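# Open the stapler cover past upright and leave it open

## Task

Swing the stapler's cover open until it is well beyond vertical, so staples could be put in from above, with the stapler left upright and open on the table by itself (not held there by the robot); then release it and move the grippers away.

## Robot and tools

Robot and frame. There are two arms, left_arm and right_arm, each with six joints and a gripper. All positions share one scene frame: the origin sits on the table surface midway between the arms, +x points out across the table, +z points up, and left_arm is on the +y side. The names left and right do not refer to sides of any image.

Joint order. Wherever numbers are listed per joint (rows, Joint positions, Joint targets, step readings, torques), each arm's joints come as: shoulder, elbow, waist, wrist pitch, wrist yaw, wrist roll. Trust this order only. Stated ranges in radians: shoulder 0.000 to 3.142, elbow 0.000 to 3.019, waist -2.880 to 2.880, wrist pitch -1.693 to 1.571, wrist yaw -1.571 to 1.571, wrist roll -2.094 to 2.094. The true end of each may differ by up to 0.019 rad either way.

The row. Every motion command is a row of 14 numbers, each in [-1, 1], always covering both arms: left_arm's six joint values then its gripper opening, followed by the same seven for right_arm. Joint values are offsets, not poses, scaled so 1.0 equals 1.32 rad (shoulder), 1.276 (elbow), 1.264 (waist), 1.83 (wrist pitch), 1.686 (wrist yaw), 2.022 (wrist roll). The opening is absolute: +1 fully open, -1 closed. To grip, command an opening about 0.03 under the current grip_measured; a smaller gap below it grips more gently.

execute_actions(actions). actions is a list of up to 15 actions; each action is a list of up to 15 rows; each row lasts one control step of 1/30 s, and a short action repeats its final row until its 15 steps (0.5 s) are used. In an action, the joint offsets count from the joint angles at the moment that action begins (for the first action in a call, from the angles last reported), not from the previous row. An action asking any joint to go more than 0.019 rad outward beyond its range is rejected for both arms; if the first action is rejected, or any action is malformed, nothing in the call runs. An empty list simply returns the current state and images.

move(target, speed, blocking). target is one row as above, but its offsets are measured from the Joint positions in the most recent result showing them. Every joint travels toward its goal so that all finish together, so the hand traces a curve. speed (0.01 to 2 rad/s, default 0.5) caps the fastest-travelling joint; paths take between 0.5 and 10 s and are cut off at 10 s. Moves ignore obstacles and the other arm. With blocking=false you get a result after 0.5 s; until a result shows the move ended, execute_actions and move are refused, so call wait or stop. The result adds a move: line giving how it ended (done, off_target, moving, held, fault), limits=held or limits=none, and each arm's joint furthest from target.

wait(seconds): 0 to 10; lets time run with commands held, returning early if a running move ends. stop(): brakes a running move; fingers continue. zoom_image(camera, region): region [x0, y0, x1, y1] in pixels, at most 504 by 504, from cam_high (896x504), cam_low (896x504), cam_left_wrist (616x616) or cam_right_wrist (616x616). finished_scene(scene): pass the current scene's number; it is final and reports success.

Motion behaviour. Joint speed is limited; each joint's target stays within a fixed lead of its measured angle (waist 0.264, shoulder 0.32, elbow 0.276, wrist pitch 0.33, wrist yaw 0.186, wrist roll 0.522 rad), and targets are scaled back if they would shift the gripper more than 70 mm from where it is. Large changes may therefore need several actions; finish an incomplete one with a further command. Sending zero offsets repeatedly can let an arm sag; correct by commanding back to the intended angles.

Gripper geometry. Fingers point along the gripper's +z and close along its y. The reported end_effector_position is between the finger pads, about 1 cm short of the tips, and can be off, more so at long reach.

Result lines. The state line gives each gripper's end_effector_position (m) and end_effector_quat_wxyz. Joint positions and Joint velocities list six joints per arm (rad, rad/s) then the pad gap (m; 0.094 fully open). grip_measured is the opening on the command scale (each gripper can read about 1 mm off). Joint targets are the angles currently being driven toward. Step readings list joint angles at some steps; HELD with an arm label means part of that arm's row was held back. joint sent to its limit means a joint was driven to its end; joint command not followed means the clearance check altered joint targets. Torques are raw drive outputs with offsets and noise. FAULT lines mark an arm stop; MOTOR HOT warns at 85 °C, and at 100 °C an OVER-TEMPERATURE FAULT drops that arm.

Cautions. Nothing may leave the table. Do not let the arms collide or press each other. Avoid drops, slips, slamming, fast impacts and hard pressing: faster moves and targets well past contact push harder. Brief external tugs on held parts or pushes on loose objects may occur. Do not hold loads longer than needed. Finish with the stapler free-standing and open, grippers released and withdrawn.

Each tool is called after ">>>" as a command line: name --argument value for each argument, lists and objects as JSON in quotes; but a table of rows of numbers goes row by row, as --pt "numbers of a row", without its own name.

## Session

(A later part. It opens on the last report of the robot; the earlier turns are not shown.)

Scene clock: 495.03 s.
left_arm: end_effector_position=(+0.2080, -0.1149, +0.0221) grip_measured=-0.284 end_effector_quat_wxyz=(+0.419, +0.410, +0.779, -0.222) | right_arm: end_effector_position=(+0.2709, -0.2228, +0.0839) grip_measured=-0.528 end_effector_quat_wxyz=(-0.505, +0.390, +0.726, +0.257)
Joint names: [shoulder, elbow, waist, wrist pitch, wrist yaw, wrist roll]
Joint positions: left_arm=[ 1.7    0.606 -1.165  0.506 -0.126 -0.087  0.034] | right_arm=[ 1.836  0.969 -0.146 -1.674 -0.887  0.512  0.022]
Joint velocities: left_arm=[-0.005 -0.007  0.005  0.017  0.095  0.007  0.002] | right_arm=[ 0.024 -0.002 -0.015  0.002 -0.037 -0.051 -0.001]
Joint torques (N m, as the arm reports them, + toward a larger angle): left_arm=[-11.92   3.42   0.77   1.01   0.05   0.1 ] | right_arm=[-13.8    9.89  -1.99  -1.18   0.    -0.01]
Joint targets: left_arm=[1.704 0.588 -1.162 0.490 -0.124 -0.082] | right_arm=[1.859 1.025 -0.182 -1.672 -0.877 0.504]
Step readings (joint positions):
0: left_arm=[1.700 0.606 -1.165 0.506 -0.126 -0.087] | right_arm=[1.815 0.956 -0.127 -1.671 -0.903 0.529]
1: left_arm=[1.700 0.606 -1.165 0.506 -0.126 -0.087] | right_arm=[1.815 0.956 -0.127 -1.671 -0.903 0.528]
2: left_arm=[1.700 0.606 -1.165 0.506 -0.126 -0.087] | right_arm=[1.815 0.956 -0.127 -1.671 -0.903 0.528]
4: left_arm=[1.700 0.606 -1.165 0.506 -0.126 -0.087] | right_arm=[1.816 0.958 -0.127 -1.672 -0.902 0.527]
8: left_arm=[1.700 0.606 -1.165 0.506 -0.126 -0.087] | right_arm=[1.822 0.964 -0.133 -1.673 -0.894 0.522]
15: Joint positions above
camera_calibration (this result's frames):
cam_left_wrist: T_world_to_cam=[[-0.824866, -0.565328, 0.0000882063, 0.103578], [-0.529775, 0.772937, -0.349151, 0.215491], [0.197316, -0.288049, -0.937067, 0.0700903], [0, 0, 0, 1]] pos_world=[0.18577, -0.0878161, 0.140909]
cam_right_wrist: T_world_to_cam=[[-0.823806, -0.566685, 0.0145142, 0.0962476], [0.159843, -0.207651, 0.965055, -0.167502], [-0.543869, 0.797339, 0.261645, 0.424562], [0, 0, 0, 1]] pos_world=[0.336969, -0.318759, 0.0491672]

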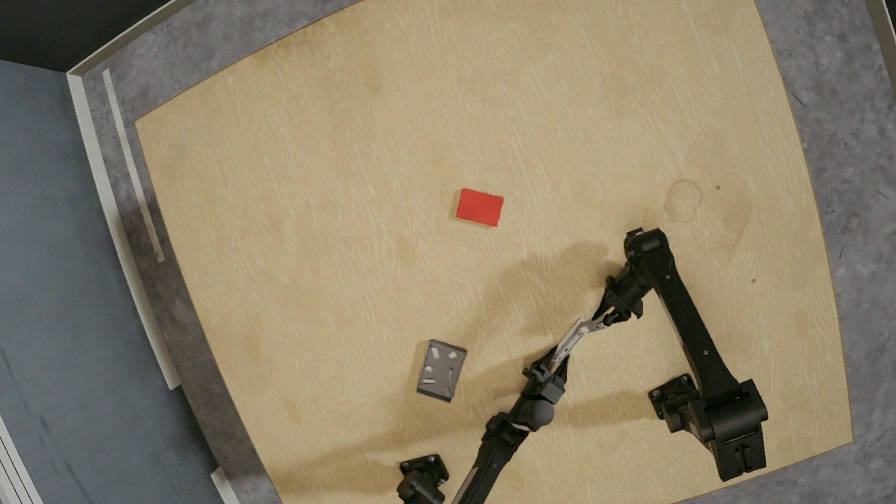

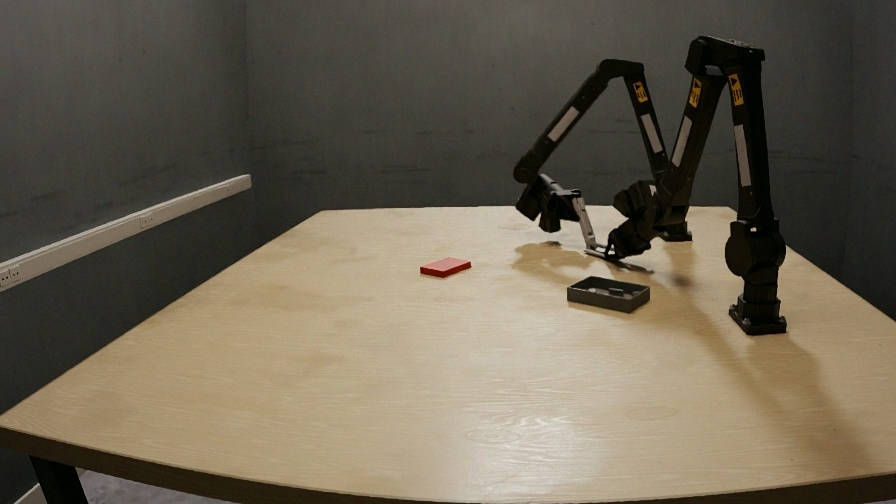

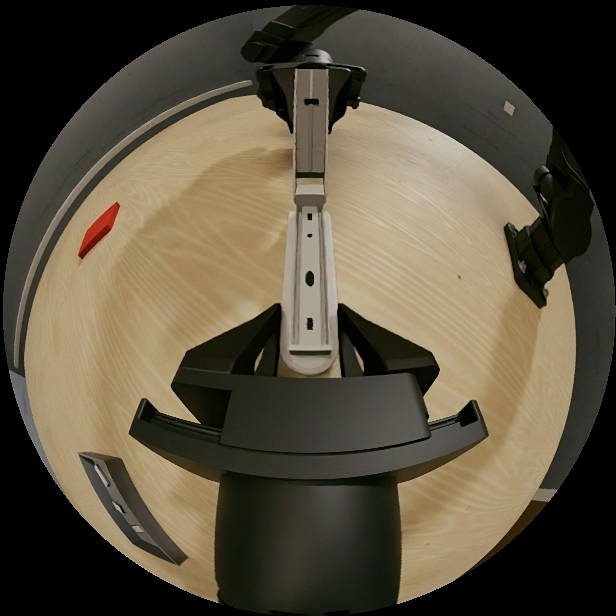

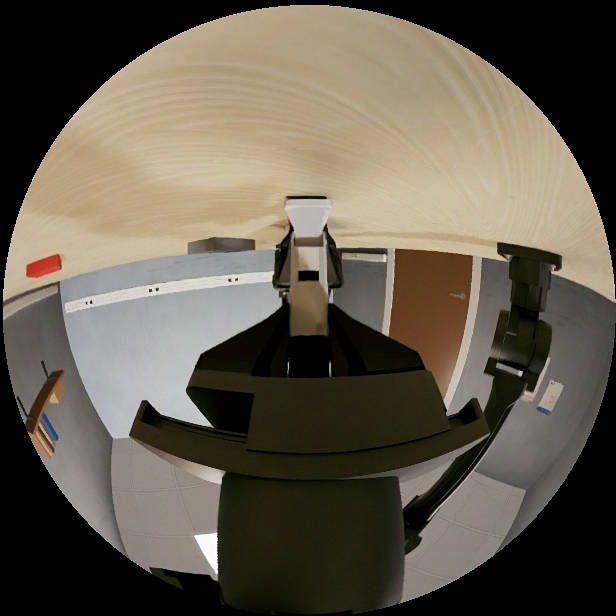

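>>> execute_actions --actions '[[[0.003,-0.01245,0.0024,-0.0077,0.0012,0.0025,-0.33,0.01526,0.04260,-0.02468,0.00076,0.00477,-0.00351,-0.539],[0.003,-0.0108,0.0024,-0.0068,0.0012,0.0025,-0.33,0.01310,0.04130,-0.02088,0.00044,0.00362,-0.00307,-0.539],[0.003,-0.00915,0.0024,-0.0058,0.0012,0.0025,-0.33,0.01094,0.04001,-0.01709,0.00011,0.00246,-0.00262,-0.539],[0.003,-0.0075,0.0024,-0.0048,0.0012,0.0025,-0.33,0.00879,0.03872,-0.01329,-0.00022,0.00130,-0.00218,-0.539],[0.003,-0.00585,0.0024,-0.0038,0.0012,0.0025,-0.33,0.00663,0.03743,-0.00949,-0.00055,0.00015,-0.00173,-0.53],[0.003,-0.0042,0.0024,-0.0029,0.0012,0.0025,-0.33,0.00447,0.03613,-0.00569,-0.00087,-0.00101,-0.00129,-0.50],[0.003,-0.0031,0.0024,-0.0022,0.0012,0.0025,-0.33,0.00303,0.03527,-0.00316,-0.00109,-0.00178,-0.00099,-0.44],[0.003,-0.0031,0.0024,-0.0022,0.0012,0.0025,-0.33,0.00303,0.03527,-0.00316,-0.00109,-0.00178,-0.00099,-0.35],[0.003,-0.0031,0.0024,-0.0022,0.0012,0.0025,-0.33,0.00303,0.03527,-0.00316,-0.00109,-0.00178,-0.00099,-0.25],[0.003,-0.0031,0.0024,-0.0022,0.0012,0.0025,-0.33,0.00303,0.03527,-0.00316,-0.00109,-0.00178,-0.00099,-0.14],[0.003,-0.0031,0.0024,-0.0022,0.0012,0.0025,-0.33,0.00303,0.03527,-0.00633,-0.00109,-0.00178,-0.00099,-0.03],[0.003,-0.0031,0.0024,-0.0022,0.0012,0.0025,-0.33,0.00303,0.03527,-0.01108,-0.00109,-0.00178,-0.00099,0.08],[0.003,-0.0031,0.0024,-0.0022,0.0012,0.0025,-0.33,0.00303,0.03527,-0.01741,-0.00109,-0.00178,-0.00099,0.18],[0.003,-0.0031,0.0024,-0.0022,0.0012,0.0025,-0.33,0.00303,0.03527,-0.02532,-0.00109,-0.00178,-0.00099,0.26],[0.003,-0.0031,0.0024,-0.0022,0.0012,0.0025,-0.33,0.00303,0.03527,-0.03481,-0.00109,-0.00178,-0.00099,0.3]],[[0.003,-0.0036,0.0024,-0.0025,0.0012,0.0025,-0.33,0.003,0.035,-0.0372,-0.001,-0.0018,-0.001,0.3],[0.003,-0.0041,0.0024,-0.0029,0.0012,0.0025,-0.33,0.003,0.035,-0.0467,-0.001,-0.0018,-0.001,0.3],[0.003,-0.0046,0.0024,-0.0032,0.0012,0.0025,-0.33,0.003,0.035,-0.0562,-0.001,-0.0018,-0.001,0.3],[0.003,-0.0051,0.0024,-0.0036,0.0012,0.0025,-0.33,0.003,0.035,-0.0657,-0.001,-0.0018,-0.001,0.3],[0.003,-0.0056,0.0024,-0.0039,0.0012,0.0025,-0.33,0.003,0.035,-0.0752,-0.001,-0.0018,-0.001,0.3],[0.003,-0.0061,0.0024,-0.0043,0.0012,0.0025,-0.33,0.003,0.035,-0.0847,-0.001,-0.0018,-0.001,0.3],[0.003,-0.0066,0.0024,-0.0046,0.0012,0.0025,-0.33,0.003,0.035,-0.0941,-0.001,-0.0018,-0.001,0.3],[0.003,-0.0071,0.0024,-0.0050,0.0012,0.0025,-0.33,0.003,0.035,-0.1036,-0.001,-0.0018,-0.001,0.3],[0.003,-0.0076,0.0024,-0.0053,0.0012,0.0025,-0.33,0.003,0.035,-0.1131,-0.001,-0.0018,-0.001,0.3],[0.003,-0.0081,0.0024,-0.0057,0.0012,0.0025,-0.33,0.003,0.035,-0.1218,-0.001,-0.0018,-0.001,0.3],[0.003,-0.0086,0.0024,-0.0060,0.0012,0.0025,-0.33,0.003,0.035,-0.1297,-0.001,-0.0018,-0.001,0.3],[0.003,-0.0091,0.0024,-0.0064,0.0012,0.0025,-0.33,0.003,0.035,-0.1361,-0.001,-0.0018,-0.001,0.3],[0.003,-0.0094,0.0024,-0.0066,0.0012,0.0025,-0.33,0.003,0.035,-0.1408,-0.001,-0.0018,-0.001,0.3],[0.003,-0.0094,0.0024,-0.0066,0.0012,0.0025,-0.33,0.003,0.035,-0.1440,-0.001,-0.0018,-0.001,0.3],[0.003,-0.0094,0.0024,-0.0066,0.0012,0.0025,-0.33,0.003,0.035,-0.1456,-0.001,-0.0018,-0.001,0.3]]]'

>>> zoom_image --camera "cam_low" --region '[490, 150, 710, 290]'

Scene clock: 531.53 s.
left_arm: end_effector_position=(+0.2067, -0.1124, +0.0164) grip_measured=-0.284 end_effector_quat_wxyz=(+0.413, +0.412, +0.782, -0.218) | right_arm: end_effector_position=(+0.3068, -0.2795, +0.0882) grip_measured=+0.298 end_effector_quat_wxyz=(-0.465, +0.451, +0.696, +0.310)
Joint names: [shoulder, elbow, waist, wrist pitch, wrist yaw, wrist roll]
Joint positions: left_arm=[ 1.707  0.602 -1.165  0.501 -0.125 -0.087  0.034] | right_arm=[ 1.837  1.009 -0.332 -1.675 -0.888  0.511  0.061]
Joint velocities: left_arm=[-0.015 -0.007 -0.005  0.002  0.022  0.022 -0.001] | right_arm=[-0.015 -0.007 -0.181  0.002 -0.037  0.007 -0.   ]
Joint torques (N m, as the arm reports them, + toward a larger angle): left_arm=[-11.77   3.79   0.56   1.19   0.05   0.12] | right_arm=[-15.65   7.57   0.78  -1.23  -0.53   0.01]
Joint targets: left_arm=[1.711 0.590 -1.162 0.491 -0.123 -0.082] | right_arm=[1.840 1.034 -0.340 -1.677 -0.890 0.509]
Step readings (joint positions; steps 1 to 15: 1st action; 16 to 30: 2nd action):
0: left_arm=[1.700 0.606 -1.165 0.506 -0.126 -0.087] | right_arm=[1.837 0.969 -0.146 -1.674 -0.887 0.511]
1: left_arm=[1.700 0.606 -1.165 0.506 -0.126 -0.087] | right_arm=[1.837 0.969 -0.146 -1.674 -0.887 0.511]
2: left_arm=[1.700 0.606 -1.165 0.506 -0.126 -0.087] | right_arm=[1.837 0.969 -0.146 -1.674 -0.887 0.511]
4: left_arm=[1.700 0.606 -1.165 0.506 -0.126 -0.087] | right_arm=[1.837 0.969 -0.146 -1.674 -0.887 0.511]
8: left_arm=[1.702 0.603 -1.165 0.504 -0.126 -0.087] | right_arm=[1.837 0.976 -0.146 -1.675 -0.887 0.511]
15: left_arm=[1.707 0.602 -1.165 0.503 -0.125 -0.087] | right_arm=[1.837 0.990 -0.156 -1.675 -0.887 0.511]
16: left_arm=[1.707 0.602 -1.165 0.503 -0.125 -0.087] | right_arm=[1.837 0.991 -0.163 -1.675 -0.887 0.511]
17: left_arm=[1.707 0.602 -1.165 0.503 -0.125 -0.087] | right_arm=[1.837 0.993 -0.173 -1.675 -0.887 0.511]
19: left_arm=[1.707 0.602 -1.165 0.503 -0.125 -0.087] | right_arm=[1.837 1.001 -0.199 -1.675 -0.888 0.511]
23: left_arm=[1.707 0.602 -1.165 0.503 -0.125 -0.087] | right_arm=[1.837 1.009 -0.258 -1.675 -0.888 0.511]
30: Joint positions above
camera_calibration (this result's frames):
cam_left_wrist: T_world_to_cam=[[-0.825229, -0.564796, -0.00174153, 0.104052], [-0.531625, 0.777797, -0.335271, 0.211531], [0.190714, -0.27575, -0.94212, 0.0686201], [0, 0, 0, 1]] pos_world=[0.185235, -0.086838, 0.13575]
cam_right_wrist: T_world_to_cam=[[-0.914205, -0.40479, -0.0193545, 0.169627], [0.0806251, -0.228478, 0.970205, -0.171179], [-0.397151, 0.885405, 0.241512, 0.469584], [0, 0, 0, 1]] pos_world=[0.355371, -0.38622, 0.0559517]

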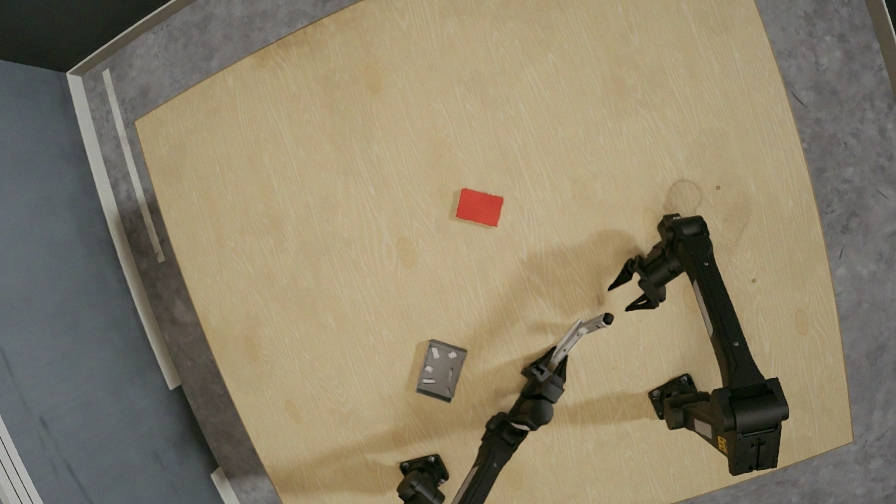

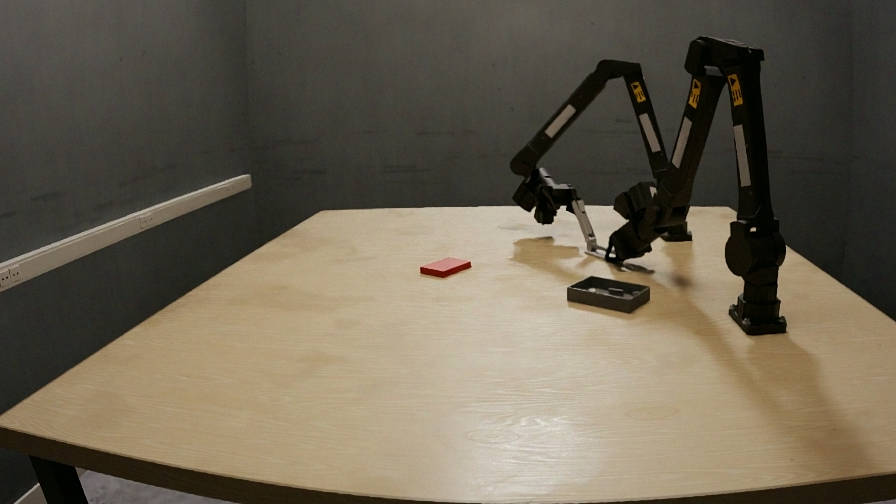

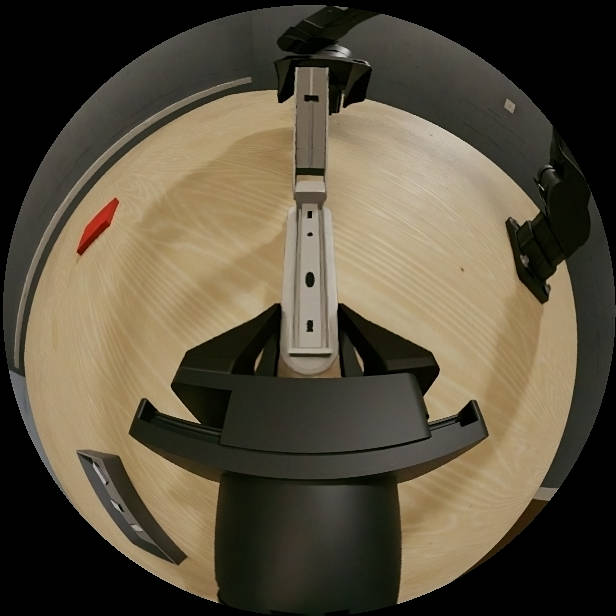

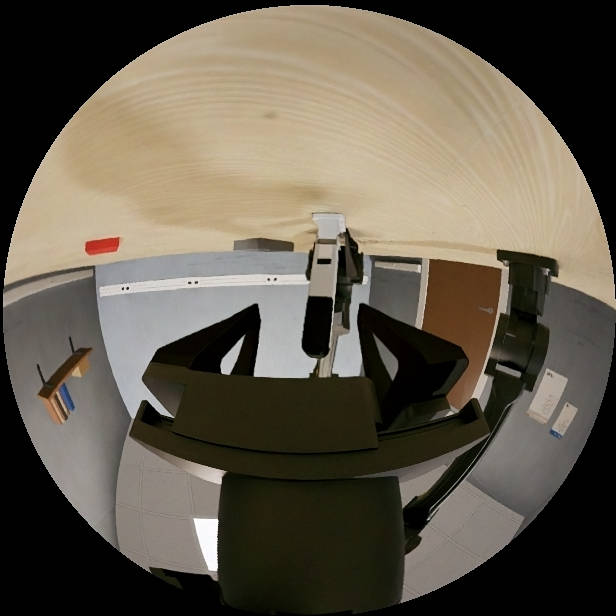

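Region (490, 150, 710, 290) of cam_low's 896x504 image, scaled by 2.291, with more detail than that image has; it fills the top 321 rows of this view, and the rest is white.

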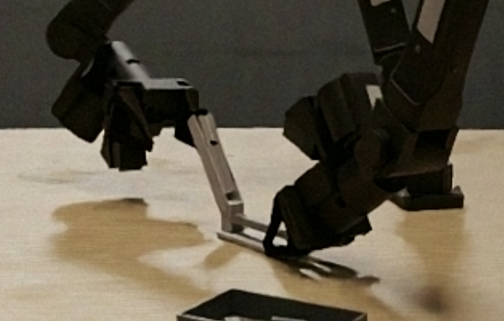

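>>> execute_actions --actions '[[[0.0005,-0.0055,0.0024,-0.003,0.001,0.002,-0.33,0.0023,0.018,-0.0095,-0.001,-0.0015,-0.001,0.3],[-0.002,-0.0016,0.002,-0.0005,0.0008,0.002,-0.31,0.0023,0.017,-0.0142,-0.001,-0.0015,-0.001,0.3],[-0.0045,0.0024,0.0016,0.002,0.0005,0.0015,-0.27,0.0023,0.016,-0.0197,-0.001,-0.0015,-0.001,0.3],[-0.0076,0.0063,0.0012,0.0044,0,0.001,-0.20,0.0023,0.0157,-0.0257,-0.001,-0.0015,-0.001,0.3],[-0.0076,0.0063,0.0012,0.0044,0,0.001,-0.11,0.0023,0.0157,-0.0316,-0.001,-0.0015,-0.001,0.3],[-0.0076,0.0063,0.0012,0.0044,0,0.001,-0.01,0.0023,0.0157,-0.0375,-0.001,-0.0015,-0.001,0.3],[-0.0076,0.0063,0.0012,0.0044,0,0.001,0.09,0.0023,0.0157,-0.0435,-0.001,-0.0015,-0.001,0.3],[-0.0076,0.0063,0.0012,0.0044,0,0.001,0.19,0.0023,0.0157,-0.0494,-0.001,-0.0015,-0.001,0.3],[-0.0076,0.0063,0.0012,0.0044,0,0.001,0.28,0.0023,0.0157,-0.0553,-0.001,-0.0015,-0.001,0.3],[-0.0121,0.0063,0.0012,0.0044,0,0.001,0.35,0.0023,0.0157,-0.0613,-0.001,-0.0015,-0.001,0.3],[-0.0167,0.0063,0.0012,0.0044,0,0.001,0.4,0.0023,0.0157,-0.0672,-0.001,-0.0015,-0.001,0.3],[-0.0227,0.0063,0.0012,0.0044,0,0.001,0.4,0.0023,0.0157,-0.0731,-0.001,-0.0015,-0.001,0.3],[-0.0303,0.0063,0.0012,0.0044,0,0.001,0.4,0.0023,0.0157,-0.0783,-0.001,-0.0015,-0.001,0.3],[-0.0394,0.0063,0.0012,0.0044,0,0.001,0.4,0.0023,0.0157,-0.0822,-0.001,-0.0015,-0.001,0.3],[-0.0492,0.0063,0.0012,0.0044,0,0.001,0.4,0.0023,0.0157,-0.0854,-0.001,-0.0015,-0.001,0.3]],[[-0.0455,0.0078,0.0012,0.0055,0,0.001,0.4,0.0023,0.0141,-0.008,-0.001,-0.0015,-0.001,0.3],[-0.0553,0.0078,0.0012,0.0055,0,0.001,0.4,0.0023,0.0141,-0.008,-0.001,-0.0015,-0.001,0.3],[-0.0652,0.0078,0.0012,0.0055,0,0.001,0.4,0.0023,0.0141,-0.008,-0.001,-0.0015,-0.001,0.3],[-0.0750,0.0078,0.0012,0.0055,0,0.001,0.4,0.0023,0.0141,-0.008,-0.001,-0.0015,-0.001,0.3],[-0.0848,0.0078,0.0012,0.0055,0,0.001,0.4,0.0023,0.0141,-0.008,-0.001,-0.0015,-0.001,0.3],[-0.0947,0.0078,0.0012,0.0055,0,0.001,0.4,0.0023,0.0141,-0.008,-0.001,-0.0015,-0.001,0.3],[-0.1038,0.0078,0.0032,0.0055,0,0.001,0.4,0.0023,0.0141,-0.008,-0.001,-0.0015,-0.001,0.3],[-0.1121,0.0078,0.0079,0.0055,0,0.001,0.4,0.0023,0.0141,-0.008,-0.001,-0.0015,-0.001,0.3],[-0.1197,0.0078,0.0142,0.0055,0,0.001,0.4,0.0023,0.0141,-0.008,-0.001,-0.0015,-0.001,0.3],[-0.1258,0.0078,0.0222,0.0055,0,0.001,0.4,0.0023,0.0141,-0.008,-0.001,-0.0015,-0.001,0.3],[-0.1303,0.0078,0.0316,0.0055,0,0.001,0.4,0.0023,0.0141,-0.008,-0.001,-0.0015,-0.001,0.3],[-0.1341,0.0078,0.0419,0.0055,0,0.001,0.4,0.0023,0.0141,-0.008,-0.001,-0.0015,-0.001,0.3],[-0.1364,0.0078,0.0522,0.0055,0,0.001,0.4,0.0023,0.0141,-0.008,-0.001,-0.0015,-0.001,0.3],[-0.1379,0.0078,0.0625,0.0055,0,0.001,0.4,0.0023,0.0141,-0.008,-0.001,-0.0015,-0.001,0.3],[-0.1386,0.0078,0.0728,0.0055,0,0.001,0.4,0.0023,0.0141,-0.008,-0.001,-0.0015,-0.001,0.3]],[[-0.012,0.0078,0.0388,0.0055,0,0.001,0.4,0.0023,0.0141,-0.003,-0.001,-0.0015,-0.001,0.3],[-0.012,0.0078,0.0475,0.0055,0,0.001,0.4,0.0023,0.0141,-0.003,-0.001,-0.0015,-0.001,0.3],[-0.012,0.0078,0.0554,0.0055,0,0.001,0.4,0.0023,0.0141,-0.003,-0.001,-0.0015,-0.001,0.3],[-0.012,0.0078,0.0625,0.0055,0,0.001,0.4,0.0023,0.0141,-0.003,-0.001,-0.0015,-0.001,0.3],[-0.012,0.0078,0.0688,0.0055,0,0.001,0.4,0.0023,0.0141,-0.003,-0.001,-0.0015,-0.001,0.3],[-0.012,0.0078,0.0744,0.0055,0,0.001,0.4,0.0023,0.0141,-0.003,-0.001,-0.0015,-0.001,0.3],[-0.012,0.0078,0.0791,0.0055,0,0.001,0.4,0.0023,0.0141,-0.003,-0.001,-0.0015,-0.001,0.3],[-0.012,0.0078,0.0831,0.0055,0,0.001,0.4,0.0023,0.0141,-0.003,-0.001,-0.0015,-0.001,0.3],[-0.012,0.0078,0.0854,0.0055,0,0.001,0.4,0.0023,0.0141,-0.003,-0.001,-0.0015,-0.001,0.3],[-0.012,0.0078,0.0870,0.0055,0,0.001,0.4,0.0023,0.0141,-0.003,-0.001,-0.0015,-0.001,0.3]]]'

>>> zoom_image --camera "cam_low" --region '[470, 140, 710, 290]'

Scene clock: 561.77 s.
left_arm: end_effector_position=(+0.2771, -0.0830, +0.1117) grip_measured=+0.398 end_effector_quat_wxyz=(+0.497, +0.328, +0.769, -0.232) | right_arm: end_effector_position=(+0.3135, -0.3132, +0.0882) grip_measured=+0.298 end_effector_quat_wxyz=(-0.448, +0.487, +0.672, +0.333)
Joint names: [shoulder, elbow, waist, wrist pitch, wrist yaw, wrist roll]
Joint positions: left_arm=[ 1.516  0.602 -1.019  0.501 -0.125 -0.087  0.066] | right_arm=[ 1.837  1.009 -0.437 -1.675 -0.888  0.511  0.061]
Joint velocities: left_arm=[-0.024 -0.002 -0.015 -0.012 -0.051  0.022 -0.001] | right_arm=[ 0.015  0.007  0.015 -0.007 -0.007 -0.051 -0.   ]
Joint torques (N m, as the arm reports them, + toward a larger angle): left_arm=[-12.24   6.81   1.25   1.9   -0.06   0.11] | right_arm=[-15.72   6.97   0.29  -1.24  -0.53   0.01]
Joint targets: left_arm=[1.503 0.612 -1.011 0.511 -0.125 -0.085] | right_arm=[1.840 1.027 -0.441 -1.677 -0.890 0.509]
Step readings (joint positions; steps 1 to 15: 1st action; 16 to 30: 2nd action; 31 to 45: 3rd action):
0: left_arm=[1.707 0.602 -1.165 0.501 -0.125 -0.087] | right_arm=[1.837 1.009 -0.339 -1.675 -0.888 0.511]
1: left_arm=[1.707 0.602 -1.165 0.501 -0.125 -0.087] | right_arm=[1.837 1.009 -0.339 -1.675 -0.888 0.511]
2: left_arm=[1.707 0.602 -1.165 0.501 -0.125 -0.087] | right_arm=[1.837 1.009 -0.339 -1.675 -0.888 0.511]
4: left_arm=[1.707 0.602 -1.165 0.501 -0.125 -0.087] | right_arm=[1.837 1.009 -0.342 -1.675 -0.888 0.511]
8: left_arm=[1.707 0.602 -1.165 0.501 -0.125 -0.087] | right_arm=[1.837 1.009 -0.364 -1.675 -0.888 0.511]
15: left_arm=[1.691 0.602 -1.165 0.501 -0.125 -0.087] | right_arm=[1.837 1.009 -0.426 -1.675 -0.888 0.511]
16: left_arm=[1.681 0.602 -1.165 0.501 -0.125 -0.087] | right_arm=[1.837 1.009 -0.432 -1.675 -0.888 0.511]
17: left_arm=[1.669 0.602 -1.165 0.501 -0.125 -0.087] | right_arm=[1.837 1.009 -0.435 -1.675 -0.888 0.511]
19: left_arm=[1.640 0.602 -1.165 0.501 -0.125 -0.087] | right_arm=[1.837 1.009 -0.437 -1.675 -0.888 0.511]
23: left_arm=[1.578 0.602 -1.165 0.501 -0.125 -0.087] | right_arm=[1.837 1.009 -0.437 -1.675 -0.888 0.511]
30: left_arm=[1.518 0.602 -1.120 0.501 -0.125 -0.087] | right_arm=[1.837 1.009 -0.437 -1.675 -0.888 0.511]
31: left_arm=[1.517 0.602 -1.106 0.501 -0.125 -0.087] | right_arm=[1.837 1.009 -0.437 -1.675 -0.888 0.511]
32: left_arm=[1.516 0.602 -1.091 0.501 -0.125 -0.087] | right_arm=[1.837 1.009 -0.437 -1.675 -0.888 0.511]
34: left_arm=[1.516 0.602 -1.066 0.501 -0.125 -0.087] | right_arm=[1.837 1.009 -0.437 -1.675 -0.888 0.511]
38: left_arm=[1.516 0.602 -1.033 0.501 -0.125 -0.087] | right_arm=[1.837 1.009 -0.437 -1.675 -0.888 0.511]
45: Joint positions above
camera_calibration (this result's frames):
cam_left_wrist: T_world_to_cam=[[-0.735819, -0.676643, 0.0269387, 0.141672], [-0.593891, 0.625694, -0.505767, 0.28177], [0.325368, -0.388152, -0.862249, 0.0974962], [0, 0, 0, 1]] pos_world=[0.239863, -0.0425971, 0.222759]
cam_right_wrist: T_world_to_cam=[[-0.951566, -0.306835, -0.0193545, 0.204495], [0.0562571, -0.235665, 0.970205, -0.174019], [-0.302254, 0.922125, 0.241512, 0.483785], [0, 0, 0, 1]] pos_world=[0.350606, -0.424374, 0.0559517]

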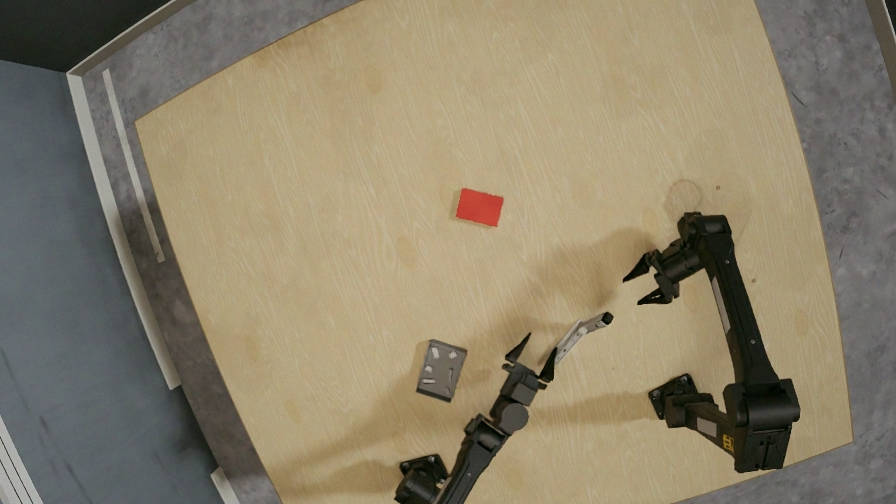

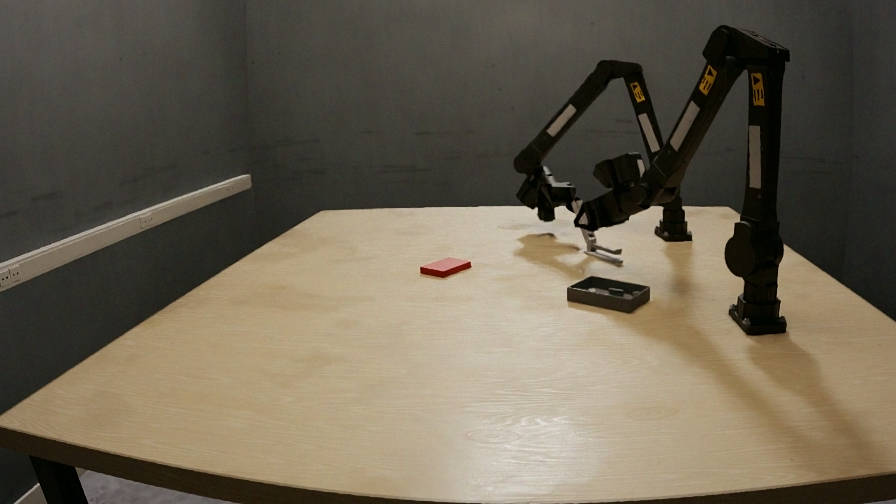

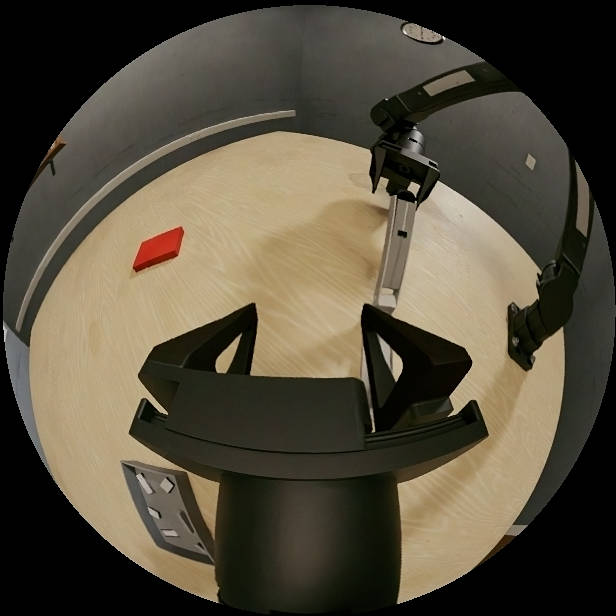

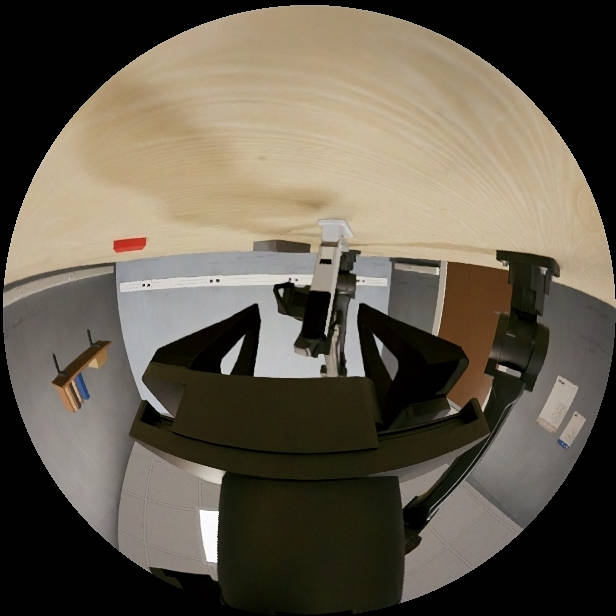

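Region (470, 140, 710, 290) of cam_low's 896x504 image, scaled by 2.100, with more detail than that image has; it fills the top 315 rows of this view, and the rest is white.

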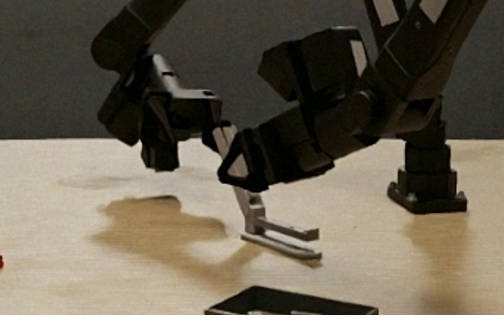

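The stapler is standing on the table with its cover open past upright, and both arms have let go and moved away.

>>> finished_scene --scene 2

The scene is finished: the task was done.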